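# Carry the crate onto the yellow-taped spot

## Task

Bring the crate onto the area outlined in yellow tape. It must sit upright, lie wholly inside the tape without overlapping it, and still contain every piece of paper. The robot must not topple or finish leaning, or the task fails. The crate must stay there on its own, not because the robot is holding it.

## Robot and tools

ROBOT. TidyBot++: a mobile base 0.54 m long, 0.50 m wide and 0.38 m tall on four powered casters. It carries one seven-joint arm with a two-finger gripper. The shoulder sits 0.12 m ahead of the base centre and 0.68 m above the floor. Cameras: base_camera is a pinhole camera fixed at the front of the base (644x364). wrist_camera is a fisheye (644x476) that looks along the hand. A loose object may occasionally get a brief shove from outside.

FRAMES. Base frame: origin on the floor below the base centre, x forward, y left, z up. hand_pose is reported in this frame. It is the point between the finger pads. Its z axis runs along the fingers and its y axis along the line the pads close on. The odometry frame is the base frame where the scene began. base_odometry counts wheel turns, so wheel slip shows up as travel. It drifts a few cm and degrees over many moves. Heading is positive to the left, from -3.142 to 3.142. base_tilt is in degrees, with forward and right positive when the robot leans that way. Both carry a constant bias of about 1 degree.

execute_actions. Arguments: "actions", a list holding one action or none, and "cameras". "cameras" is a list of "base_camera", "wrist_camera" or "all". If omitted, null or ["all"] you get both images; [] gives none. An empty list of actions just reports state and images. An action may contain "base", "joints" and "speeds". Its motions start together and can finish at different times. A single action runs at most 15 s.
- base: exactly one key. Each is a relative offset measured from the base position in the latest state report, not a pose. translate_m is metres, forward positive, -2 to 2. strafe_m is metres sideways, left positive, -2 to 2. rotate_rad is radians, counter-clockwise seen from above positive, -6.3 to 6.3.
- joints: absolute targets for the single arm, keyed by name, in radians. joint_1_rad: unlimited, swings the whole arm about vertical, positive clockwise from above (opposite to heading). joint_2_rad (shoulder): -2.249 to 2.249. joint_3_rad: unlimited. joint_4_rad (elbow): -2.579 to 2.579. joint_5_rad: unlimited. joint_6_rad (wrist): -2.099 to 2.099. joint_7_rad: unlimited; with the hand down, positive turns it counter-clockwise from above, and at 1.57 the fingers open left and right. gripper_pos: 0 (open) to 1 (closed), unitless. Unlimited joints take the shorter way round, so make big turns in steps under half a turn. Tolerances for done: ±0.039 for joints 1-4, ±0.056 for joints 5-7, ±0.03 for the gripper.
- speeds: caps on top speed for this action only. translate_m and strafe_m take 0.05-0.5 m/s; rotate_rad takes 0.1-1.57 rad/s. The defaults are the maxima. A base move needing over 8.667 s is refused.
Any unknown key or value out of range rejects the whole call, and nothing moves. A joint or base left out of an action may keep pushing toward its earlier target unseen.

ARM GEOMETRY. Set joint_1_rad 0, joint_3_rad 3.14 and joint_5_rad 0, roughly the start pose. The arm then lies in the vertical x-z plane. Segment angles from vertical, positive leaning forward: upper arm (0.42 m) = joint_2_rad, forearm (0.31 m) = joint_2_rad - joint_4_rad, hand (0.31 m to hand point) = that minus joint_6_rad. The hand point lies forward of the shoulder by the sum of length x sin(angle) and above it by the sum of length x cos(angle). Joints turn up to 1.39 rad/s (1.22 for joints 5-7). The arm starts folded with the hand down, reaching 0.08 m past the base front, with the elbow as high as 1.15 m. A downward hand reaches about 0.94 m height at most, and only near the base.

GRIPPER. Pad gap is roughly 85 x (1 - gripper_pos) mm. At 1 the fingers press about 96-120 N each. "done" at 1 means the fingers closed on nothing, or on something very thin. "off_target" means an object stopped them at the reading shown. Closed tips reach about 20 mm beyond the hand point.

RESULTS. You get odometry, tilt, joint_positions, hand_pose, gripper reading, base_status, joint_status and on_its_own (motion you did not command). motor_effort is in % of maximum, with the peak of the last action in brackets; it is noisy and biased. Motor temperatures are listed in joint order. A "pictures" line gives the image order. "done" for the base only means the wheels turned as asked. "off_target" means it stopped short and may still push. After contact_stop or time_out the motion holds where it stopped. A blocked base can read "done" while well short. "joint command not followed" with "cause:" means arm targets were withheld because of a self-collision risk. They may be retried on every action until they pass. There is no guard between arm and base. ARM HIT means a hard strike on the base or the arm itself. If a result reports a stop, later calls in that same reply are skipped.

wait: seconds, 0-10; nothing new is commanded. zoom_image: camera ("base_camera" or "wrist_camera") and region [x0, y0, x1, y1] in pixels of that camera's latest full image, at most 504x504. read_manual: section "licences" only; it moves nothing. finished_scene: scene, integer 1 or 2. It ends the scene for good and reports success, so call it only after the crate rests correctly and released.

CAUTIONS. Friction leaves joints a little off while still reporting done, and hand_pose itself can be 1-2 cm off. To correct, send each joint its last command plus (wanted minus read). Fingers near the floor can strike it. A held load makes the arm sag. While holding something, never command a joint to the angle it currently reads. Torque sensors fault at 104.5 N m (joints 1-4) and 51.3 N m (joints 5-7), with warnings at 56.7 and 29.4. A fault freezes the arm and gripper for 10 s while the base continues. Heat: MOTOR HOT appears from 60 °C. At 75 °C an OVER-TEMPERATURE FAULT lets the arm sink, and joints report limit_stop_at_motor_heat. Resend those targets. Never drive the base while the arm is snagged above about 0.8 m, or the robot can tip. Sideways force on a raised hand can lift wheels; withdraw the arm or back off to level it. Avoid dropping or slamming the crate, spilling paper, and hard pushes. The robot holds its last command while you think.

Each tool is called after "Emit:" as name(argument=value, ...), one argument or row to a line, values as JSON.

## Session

Emit:
execute_actions(
  actions=[],
)

Scene clock: 0.00 s.
Motor temperatures (°C, as the motors report them): [41 38 32 36 35 41 43]
base_odometry: x=+0.000 y=+0.000 heading=+0.000 (m, m, rad; odometry frame)
base_tilt: forward=+0.1 right=+0.0 (deg)
base_status: not commanded
joint_positions: joint_1_rad=+0.022 joint_2_rad=-0.369 joint_3_rad=+3.147 joint_4_rad=-2.525 joint_5_rad=+0.010 joint_6_rad=-0.849 joint_7_rad=+1.554 gripper_pos=+0.000
joint_status: not commanded
motor_effort: joint_1_rad=+0 joint_2_rad=+1 joint_3_rad=+0 joint_4_rad=+12 joint_5_rad=-1 joint_6_rad=+0 joint_7_rad=-2 (%)
hand_pose: x=+0.2715 y=-0.0049 z=+0.5921 quat_wxyz=(+0.003, +0.997, -0.019, +0.068) (m; base frame)
pictures: base_camera, wrist_camera
Images, in order (width x height): base_camera 644x364, wrist_camera 644x476.

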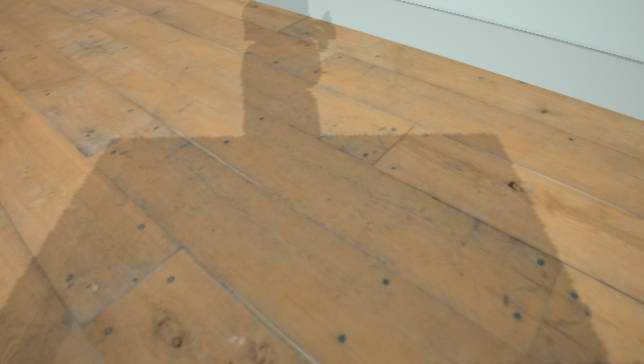

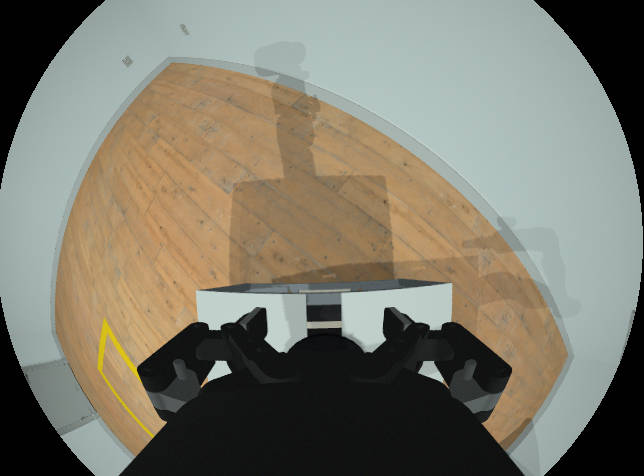

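Emit:
execute_actions(
  actions=[
    {"base": {"rotate_rad": 2.36}, "joints": {"joint_2_rad": 0.0, "joint_4_rad": -1.4, "joint_6_rad": -1.0, "joint_1_rad": 0.0, "joint_3_rad": 3.14, "joint_5_rad": 0.0, "joint_7_rad": 1.57}},
  ],
)

Scene clock: 8.37 s.
Motor temperatures (°C, as the motors report them): [41 38 32 36 35 41 43]
base_odometry: x=+0.000 y=+0.000 heading=+2.359 (m, m, rad; odometry frame)
base_tilt: forward=+0.1 right=+0.1 (deg)
base_status: done
joint_positions: joint_1_rad=+0.011 joint_2_rad=-0.020 joint_3_rad=+3.144 joint_4_rad=-1.420 joint_5_rad=+0.010 joint_6_rad=-0.971 joint_7_rad=+1.554 gripper_pos=+0.000
joint_status: all done
motor_effort: joint_1_rad=+0(3) joint_2_rad=-18(20) joint_3_rad=+0(3) joint_4_rad=+19(19) joint_5_rad=-1(1) joint_6_rad=+6(5) joint_7_rad=-2(1) (%)
hand_pose: x=+0.6373 y=-0.0085 z=+0.9325 quat_wxyz=(+0.004, +0.927, -0.013, +0.376) (m; base frame)
pictures: base_camera, wrist_camera
Images, in order (width x height): base_camera 644x364, wrist_camera 644x476.

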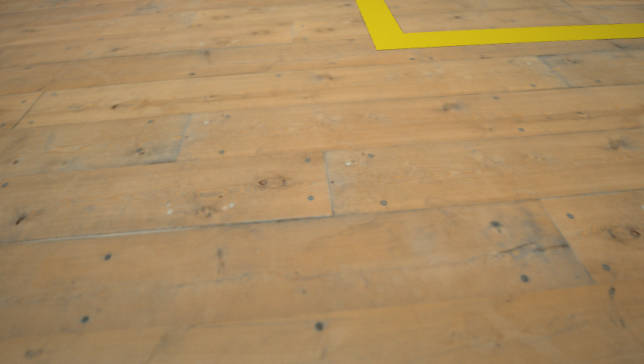

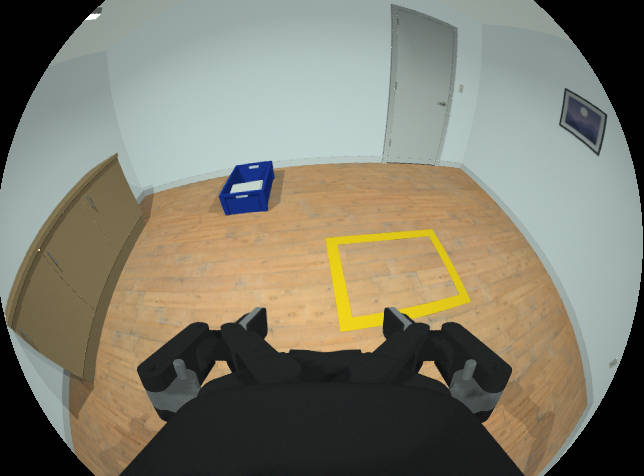

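Emit:
zoom_image(
  camera="wrist_camera",
  region=[190, 140, 310, 230],
)

Emit:
zoom_image(
  camera="wrist_camera",
  region=[310, 210, 490, 345],
)

Region (190, 140, 310, 230) of wrist_camera's 644x476 image, scaled by 4.200; it fills the top 378 rows of this view, and the rest is white.

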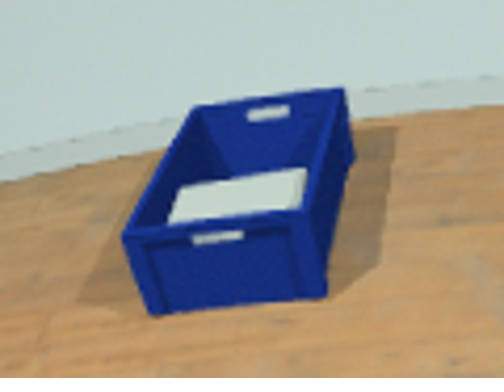

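Region (310, 210, 490, 345) of wrist_camera's 644x476 image, scaled by 2.800; it fills the top 378 rows of this view, and the rest is white.

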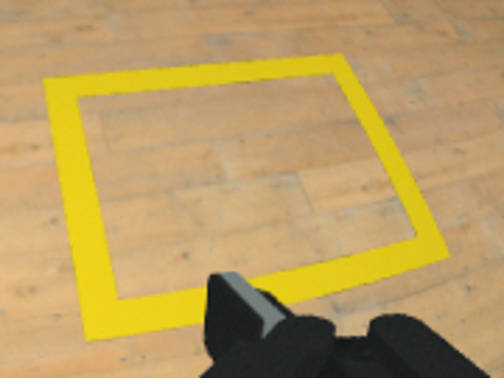

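Emit:
execute_actions(
  actions=[
    {"base": {"rotate_rad": 0.32}},
  ],
  cameras=[],
)

Emit:
execute_actions(
  actions=[
    {"base": {"translate_m": 1.285}, "joints": {"joint_1_rad": 0.0, "joint_2_rad": 1.29, "joint_3_rad": 3.14, "joint_4_rad": -0.90, "joint_5_rad": 0.0, "joint_6_rad": -0.905, "joint_7_rad": -0.27, "gripper_pos": 0.0}},
  ],
)

Scene clock: 47.97 s.
Motor temperatures (°C, as the motors report them): [41 37 32 36 35 41 43]
base_odometry: x=+0.000 y=+0.000 heading=+2.679 (m, m, rad; odometry frame)
base_tilt: forward=+0.1 right=+0.1 (deg)
base_status: done
joint_positions: joint_1_rad=+0.004 joint_2_rad=-0.020 joint_3_rad=+3.138 joint_4_rad=-1.420 joint_5_rad=+0.010 joint_6_rad=-0.971 joint_7_rad=+1.554 gripper_pos=+0.000
joint_status: not commanded
motor_effort: joint_1_rad=+0(3) joint_2_rad=-18(18) joint_3_rad=+0(3) joint_4_rad=+19(19) joint_5_rad=-1(2) joint_6_rad=+6(6) joint_7_rad=-1(1) (%)
hand_pose: x=+0.6372 y=-0.0012 z=+0.9324 quat_wxyz=(+0.002, +0.927, -0.007, +0.376) (m; base frame)
pictures: none
No camera images: the call's "cameras" was empty. Leave "cameras" out to get every camera's image.

Scene clock: 51.90 s.
Motor temperatures (°C, as the motors report them): [41 37 32 36 35 41 43]
base_odometry: x=-1.151 y=+0.572 heading=+2.680 (m, m, rad; odometry frame)
base_tilt: forward=+0.3 right=+0.1 (deg)
base_status: done
joint_positions: joint_1_rad=+0.004 joint_2_rad=+1.282 joint_3_rad=+3.138 joint_4_rad=-0.918 joint_5_rad=+0.010 joint_6_rad=-0.929 joint_7_rad=-0.249 gripper_pos=+0.000
joint_status: all done
motor_effort: joint_1_rad=+0(0) joint_2_rad=-46(48) joint_3_rad=-1(1) joint_4_rad=+13(19) joint_5_rad=+0(0) joint_6_rad=+1(5) joint_7_rad=-2(1) (%)
hand_pose: x=+0.7807 y=-0.0015 z=+0.3057 quat_wxyz=(-0.004, +0.615, -0.788, +0.006) (m; base frame)
pictures: base_camera, wrist_camera
Images, in order (width x height): base_camera 644x364, wrist_camera 644x476.

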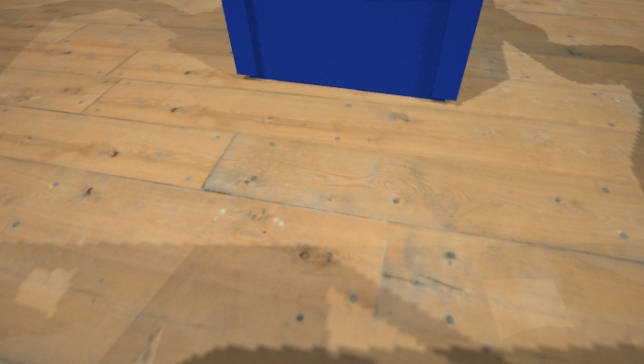

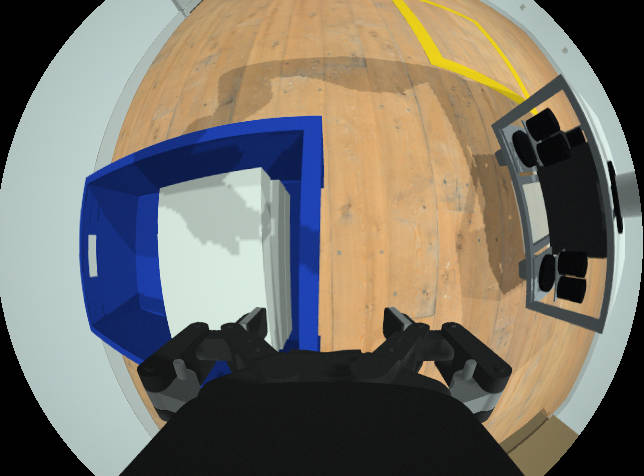

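Emit:
execute_actions(
  actions=[
    {"base": {"translate_m": 0.022}, "joints": {"joint_2_rad": 1.467, "joint_4_rad": -0.80, "joint_6_rad": -0.832, "gripper_pos": 0.15}},
  ],
)

Scene clock: 59.97 s.
Motor temperatures (°C, as the motors report them): [41 37 32 36 35 41 43]
base_odometry: x=-1.170 y=+0.582 heading=+2.680 (m, m, rad; odometry frame)
base_tilt: forward=+0.2 right=+0.0 (deg)
base_status: done
joint_positions: joint_1_rad=+0.004 joint_2_rad=+1.468 joint_3_rad=+3.138 joint_4_rad=-0.820 joint_5_rad=+0.010 joint_6_rad=-0.860 joint_7_rad=-0.249 gripper_pos=+0.150
joint_status: all done
motor_effort: joint_1_rad=-1(4) joint_2_rad=-46(51) joint_3_rad=-1(2) joint_4_rad=+12(14) joint_5_rad=+0(0) joint_6_rad=+0(1) joint_7_rad=-2(1) (%)
hand_pose: x=+0.7726 y=-0.0014 z=+0.2073 quat_wxyz=(+0.004, +0.615, -0.788, +0.000) (m; base frame)
pictures: base_camera, wrist_camera
Images, in order (width x height): base_camera 644x364, wrist_camera 644x476.

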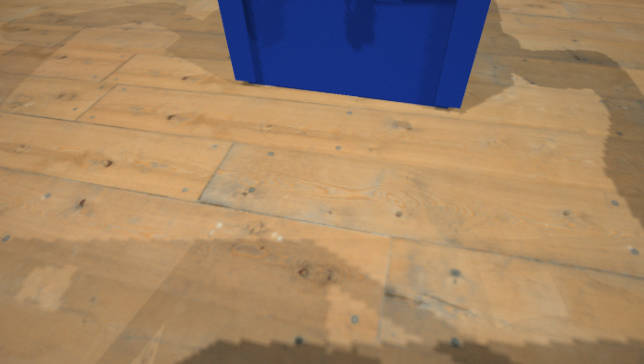

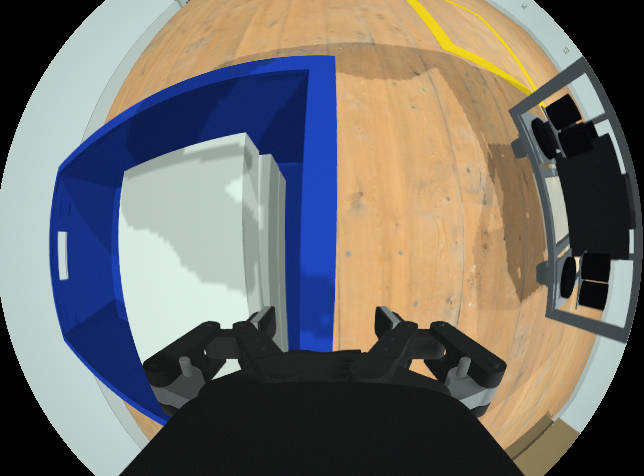

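Emit:
execute_actions(
  actions=[
    {"joints": {"gripper_pos": 1.0}},
  ],
  cameras=["wrist_camera"],
)

Scene clock: 63.30 s.
Motor temperatures (°C, as the motors report them): [41 37 32 36 35 40 43]
base_odometry: x=-1.170 y=+0.582 heading=+2.680 (m, m, rad; odometry frame)
base_tilt: forward=+0.2 right=+0.1 (deg)
base_status: not commanded
joint_positions: joint_1_rad=+0.004 joint_2_rad=+1.467 joint_3_rad=+3.139 joint_4_rad=-0.815 joint_5_rad=+0.010 joint_6_rad=-0.850 joint_7_rad=-0.255 gripper_pos=+0.788
joint_status: gripper_pos off_target (ended at +0.788, target +1.000)
motor_effort: joint_1_rad=+0(4) joint_2_rad=-45(46) joint_3_rad=+0(4) joint_4_rad=+13(16) joint_5_rad=+1(1) joint_6_rad=+3(7) joint_7_rad=+0(0) (%)
hand_pose: x=+0.7784 y=-0.0020 z=+0.2086 quat_wxyz=(-0.002, +0.612, -0.790, +0.005) (m; base frame)
pictures: wrist_camera
Images, in order (width x height): wrist_camera 644x476.

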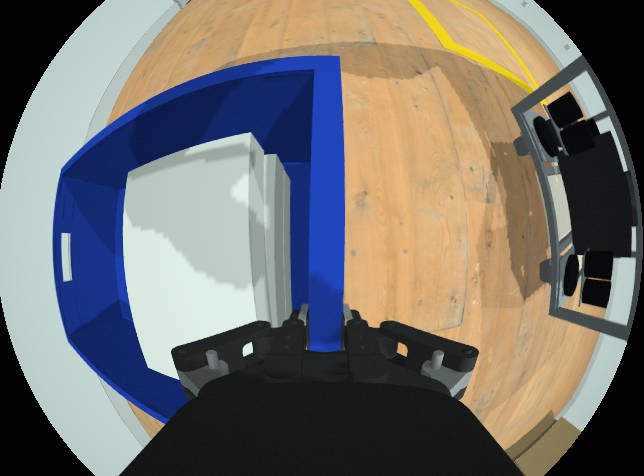

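Emit:
execute_actions(
  actions=[
    {"base": {"translate_m": -1.10}, "joints": {"joint_2_rad": 1.50, "joint_4_rad": -0.905, "joint_6_rad": -1.01, "joint_7_rad": -0.08}, "speeds": {"translate_m": 0.35}},
  ],
)

Scene clock: 92.90 s.
Motor temperatures (°C, as the motors report them): [41 38 32 36 35 41 43]
base_odometry: x=-0.185 y=+0.093 heading=+2.681 (m, m, rad; odometry frame)
base_tilt: forward=+0.2 right=+0.1 (deg)
base_status: done
joint_positions: joint_1_rad=+0.007 joint_2_rad=+1.465 joint_3_rad=+3.144 joint_4_rad=-0.825 joint_5_rad=+0.010 joint_6_rad=-0.881 joint_7_rad=-0.093 gripper_pos=+0.788
joint_status: joint_4_rad off_target (ended at -0.825, target -0.905); joint_6_rad off_target (ended at -0.881, target -1.010); the others done
motor_effort: joint_1_rad=+1(7) joint_2_rad=-38(53) joint_3_rad=+0(5) joint_4_rad=+0(12) joint_5_rad=+0(3) joint_6_rad=-15(23) joint_7_rad=-3(1) (%)
hand_pose: x=+0.7651 y=-0.0071 z=+0.2083 quat_wxyz=(+0.014, +0.673, -0.740, -0.006) (m; base frame)
pictures: base_camera, wrist_camera
Images, in order (width x height): base_camera 644x364, wrist_camera 644x476.

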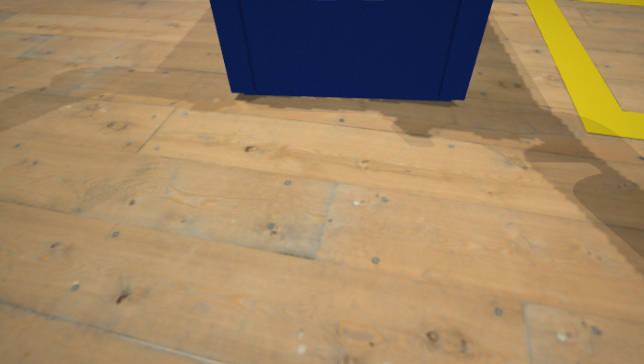

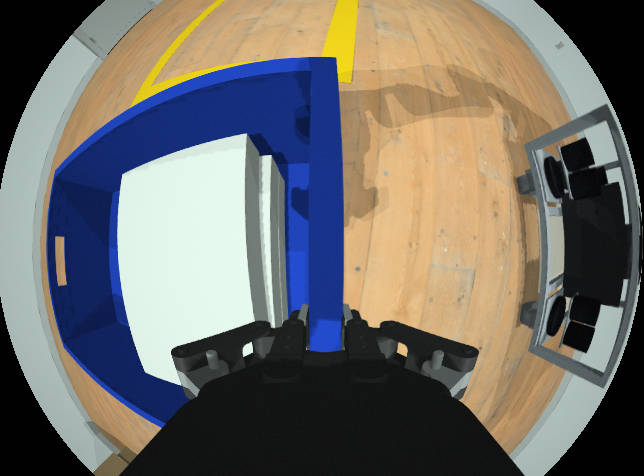

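Emit:
execute_actions(
  actions=[
    {"base": {"strafe_m": -0.22}, "joints": {"joint_1_rad": 0.12, "joint_2_rad": 1.43, "joint_3_rad": 3.23, "joint_4_rad": -0.82, "joint_5_rad": 0.08, "joint_6_rad": -0.86, "joint_7_rad": 0.11}, "speeds": {"strafe_m": 0.25}},
  ],
)

Scene clock: 105.73 s.
Motor temperatures (°C, as the motors report them): [41 38 32 36 35 41 43]
base_odometry: x=-0.087 y=+0.290 heading=+2.681 (m, m, rad; odometry frame)
base_tilt: forward=+0.2 right=+0.1 (deg)
base_status: done
joint_positions: joint_1_rad=-0.006 joint_2_rad=+1.463 joint_3_rad=+3.148 joint_4_rad=-0.825 joint_5_rad=+0.023 joint_6_rad=-0.862 joint_7_rad=+0.154 gripper_pos=+0.788
joint_status: joint_1_rad off_target (ended at -0.006, target +0.120); joint_3_rad off_target (ended at +3.148, target +3.230); joint_5_rad off_target (ended at +0.023, target +0.080); the others done
motor_effort: joint_1_rad=+22(26) joint_2_rad=-49(49) joint_3_rad=+13(18) joint_4_rad=+12(12) joint_5_rad=+3(10) joint_6_rad=-3(16) joint_7_rad=-11(12) (%)
hand_pose: x=+0.7717 y=-0.0039 z=+0.2090 quat_wxyz=(+0.012, +0.766, -0.643, +0.005) (m; base frame)
pictures: base_camera, wrist_camera
Images, in order (width x height): base_camera 644x364, wrist_camera 644x476.

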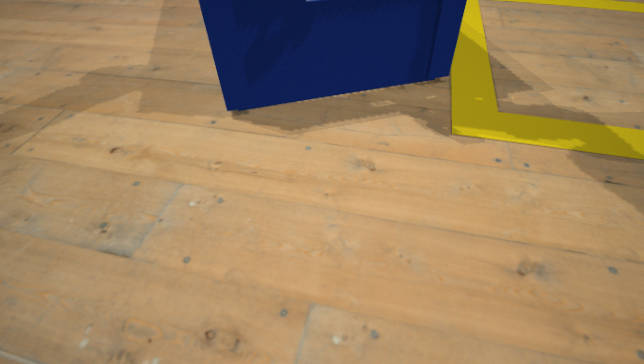

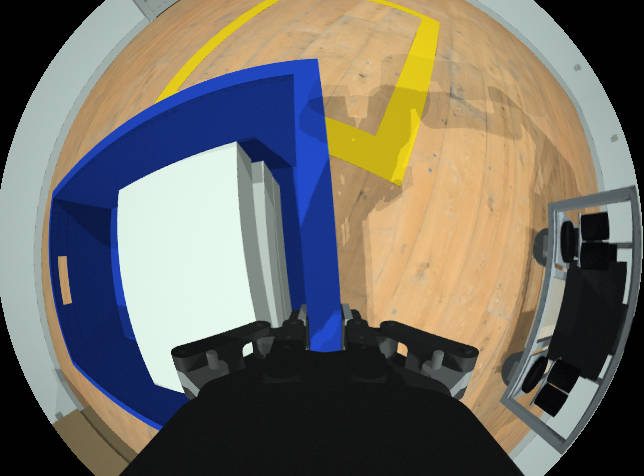

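Emit:
execute_actions(
  actions=[
    {"base": {"strafe_m": -0.25}, "joints": {"joint_1_rad": 0.13, "joint_2_rad": 1.43, "joint_3_rad": 3.245, "joint_4_rad": -0.83, "joint_5_rad": 0.10, "joint_6_rad": -0.87, "joint_7_rad": 0.56}, "speeds": {"strafe_m": 0.3}},
  ],
)

Scene clock: 113.13 s.
Motor temperatures (°C, as the motors report them): [41 38 32 36 35 41 43]
base_odometry: x=+0.024 y=+0.514 heading=+2.681 (m, m, rad; odometry frame)
base_tilt: forward=+0.2 right=+0.1 (deg)
base_status: done
joint_positions: joint_1_rad=+0.015 joint_2_rad=+1.463 joint_3_rad=+3.162 joint_4_rad=-0.826 joint_5_rad=+0.035 joint_6_rad=-0.848 joint_7_rad=+0.595 gripper_pos=+0.788
joint_status: joint_1_rad off_target (ended at +0.015, target +0.130); joint_3_rad off_target (ended at +3.162, target +3.245); joint_5_rad off_target (ended at +0.035, target +0.100); the others done
motor_effort: joint_1_rad=+19(31) joint_2_rad=-54(53) joint_3_rad=+14(20) joint_4_rad=+14(14) joint_5_rad=+4(13) joint_6_rad=-2(9) joint_7_rad=-10(10) (%)
hand_pose: x=+0.7754 y=-0.0276 z=+0.2093 quat_wxyz=(+0.019, +0.884, -0.466, +0.013) (m; base frame)
pictures: base_camera, wrist_camera
Images, in order (width x height): base_camera 644x364, wrist_camera 644x476.

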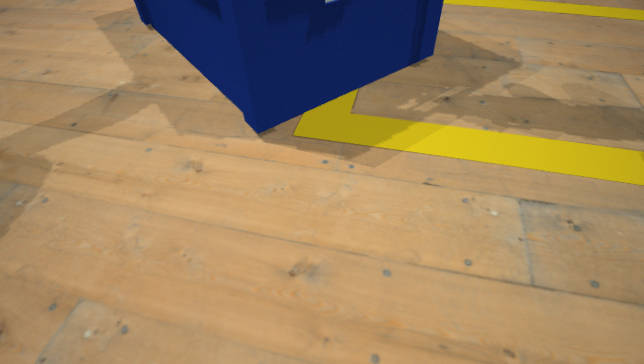

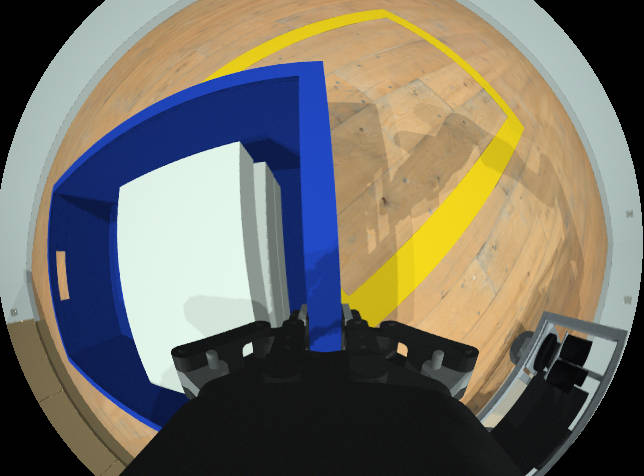

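Emit:
execute_actions(
  actions=[
    {"base": {"strafe_m": -0.34}, "joints": {"joint_1_rad": 0.14, "joint_2_rad": 1.43, "joint_3_rad": 3.26, "joint_4_rad": -0.82, "joint_5_rad": 0.11, "joint_6_rad": -0.86, "joint_7_rad": 0.99}, "speeds": {"strafe_m": 0.3}},
  ],
)

Scene clock: 125.63 s.
Motor temperatures (°C, as the motors report them): [41 38 32 36 35 41 43]
base_odometry: x=+0.175 y=+0.818 heading=+2.681 (m, m, rad; odometry frame)
base_tilt: forward=+0.2 right=+0.1 (deg)
base_status: done
joint_positions: joint_1_rad=+0.037 joint_2_rad=+1.464 joint_3_rad=+3.175 joint_4_rad=-0.823 joint_5_rad=+0.035 joint_6_rad=-0.829 joint_7_rad=+1.013 gripper_pos=+0.788
joint_status: joint_1_rad off_target (ended at +0.037, target +0.140); joint_3_rad off_target (ended at +3.175, target +3.260); joint_5_rad off_target (ended at +0.035, target +0.110); the others done
motor_effort: joint_1_rad=+16(28) joint_2_rad=-53(58) joint_3_rad=+14(22) joint_4_rad=+14(15) joint_5_rad=+5(15) joint_6_rad=+0(10) joint_7_rad=-9(10) (%)
hand_pose: x=+0.7809 y=-0.0494 z=+0.2094 quat_wxyz=(+0.026, +0.959, -0.283, +0.020) (m; base frame)
pictures: base_camera, wrist_camera
Images, in order (width x height): base_camera 644x364, wrist_camera 644x476.

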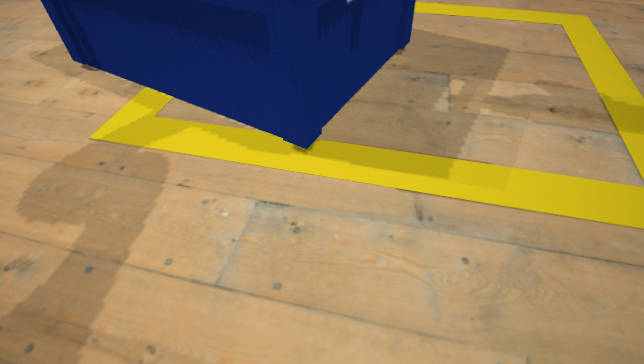

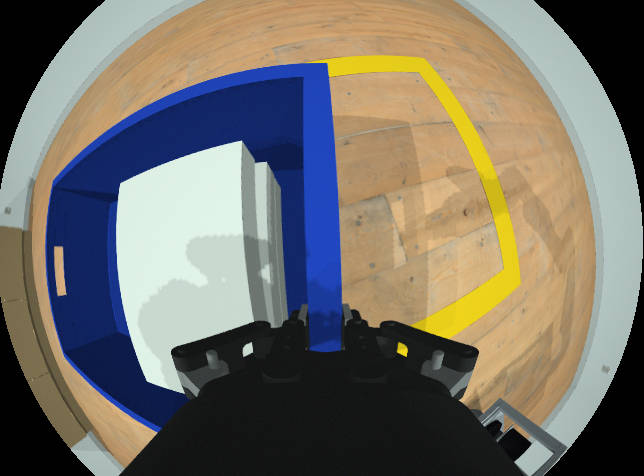

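Emit:
zoom_image(
  camera="wrist_camera",
  region=[300, 40, 540, 350],
)

Emit:
zoom_image(
  camera="base_camera",
  region=[60, 0, 460, 226],
)

Region (300, 40, 540, 350) of wrist_camera's 644x476 image, scaled by 1.626; it fills the left 390 columns of this view, and the rest is white.

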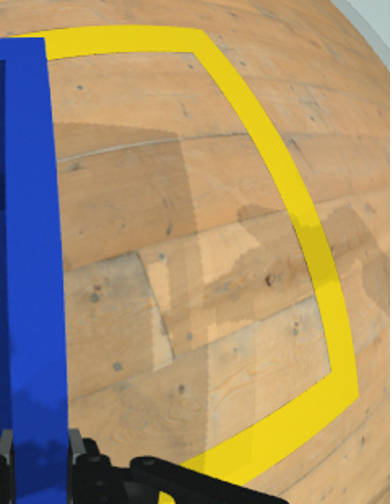

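Region (60, 0, 460, 226) of base_camera's 644x364 image, scaled by 1.260; it fills the top 285 rows of this view, and the rest is white.

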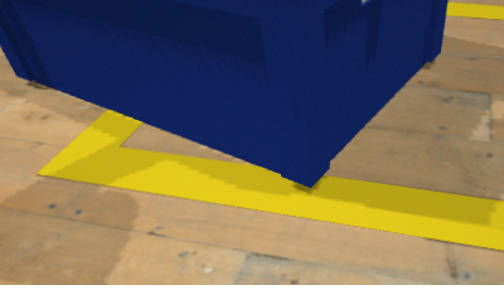

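Emit:
execute_actions(
  actions=[
    {"base": {"strafe_m": -0.365}, "joints": {"joint_1_rad": 0.14, "joint_2_rad": 1.445, "joint_3_rad": 3.26, "joint_4_rad": -0.775, "joint_5_rad": 0.11, "joint_6_rad": -0.85, "joint_7_rad": 1.33}, "speeds": {"strafe_m": 0.3}},
  ],
)

Scene clock: 147.50 s.
Motor temperatures (°C, as the motors report them): [41 39 32 36 35 41 43]
base_odometry: x=+0.338 y=+1.145 heading=+2.681 (m, m, rad; odometry frame)
base_tilt: forward=+0.2 right=+0.1 (deg)
base_status: done
joint_positions: joint_1_rad=+0.050 joint_2_rad=+1.479 joint_3_rad=+3.174 joint_4_rad=-0.781 joint_5_rad=+0.033 joint_6_rad=-0.831 joint_7_rad=+1.333 gripper_pos=+0.788
joint_status: joint_1_rad off_target (ended at +0.050, target +0.140); joint_3_rad off_target (ended at +3.174, target +3.260); joint_5_rad off_target (ended at +0.033, target +0.110); the others done
motor_effort: joint_1_rad=+15(27) joint_2_rad=-54(58) joint_3_rad=+13(22) joint_4_rad=+15(17) joint_5_rad=+7(17) joint_6_rad=+1(7) joint_7_rad=-6(8) (%)
hand_pose: x=+0.7942 y=-0.0577 z=+0.2096 quat_wxyz=(+0.026, +0.990, -0.134, +0.028) (m; base frame)
pictures: base_camera, wrist_camera
Images, in order (width x height): base_camera 644x364, wrist_camera 644x476.

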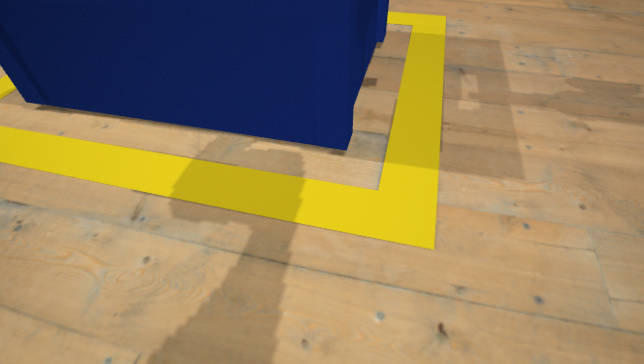

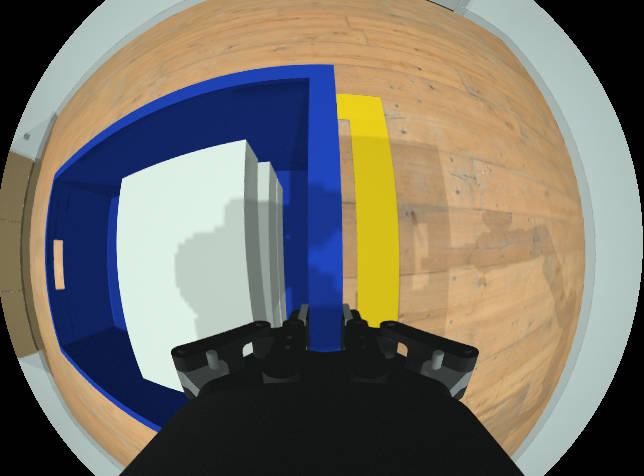

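Emit:
execute_actions(
  actions=[
    {"joints": {"joint_1_rad": 0.03, "joint_2_rad": 1.28, "joint_3_rad": 3.16, "joint_4_rad": -0.78, "joint_5_rad": 0.03, "joint_6_rad": -1.03, "joint_7_rad": 1.34, "gripper_pos": 0.0}},
  ],
)

Scene clock: 156.97 s.
Motor temperatures (°C, as the motors report them): [41 39 32 36 35 41 43]
base_odometry: x=+0.338 y=+1.145 heading=+2.681 (m, m, rad; odometry frame)
base_tilt: forward=+0.1 right=+0.1 (deg)
base_status: not commanded
joint_positions: joint_1_rad=+0.045 joint_2_rad=+1.273 joint_3_rad=+3.175 joint_4_rad=-0.777 joint_5_rad=+0.037 joint_6_rad=-1.002 joint_7_rad=+1.334 gripper_pos=+0.000
joint_status: all done
motor_effort: joint_1_rad=+0(15) joint_2_rad=-47(60) joint_3_rad=+0(14) joint_4_rad=+14(16) joint_5_rad=+0(8) joint_6_rad=+0(4) joint_7_rad=-1(5) (%)
hand_pose: x=+0.8261 y=-0.0576 z=+0.3505 quat_wxyz=(+0.028, +0.989, -0.136, +0.047) (m; base frame)
pictures: base_camera, wrist_camera
Images, in order (width x height): base_camera 644x364, wrist_camera 644x476.

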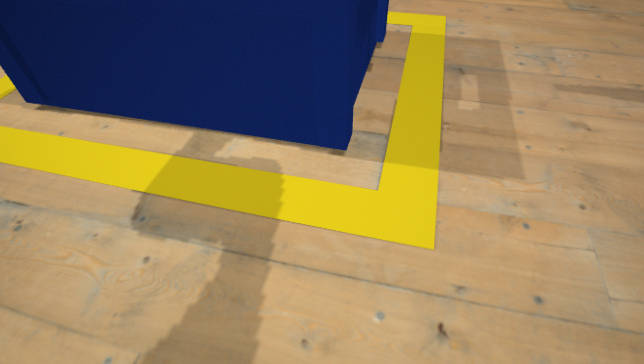

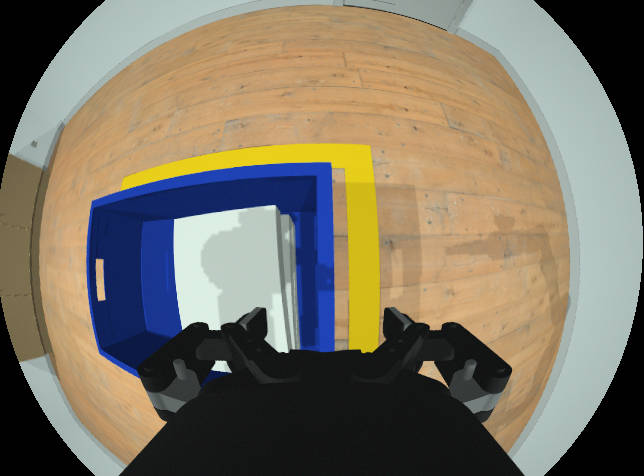

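The crate is inside the tape with clearance on every side, the paper is still in it, and the hand is clear.

Emit:
finished_scene(
  scene=2,
)

The scene is finished: the task was done.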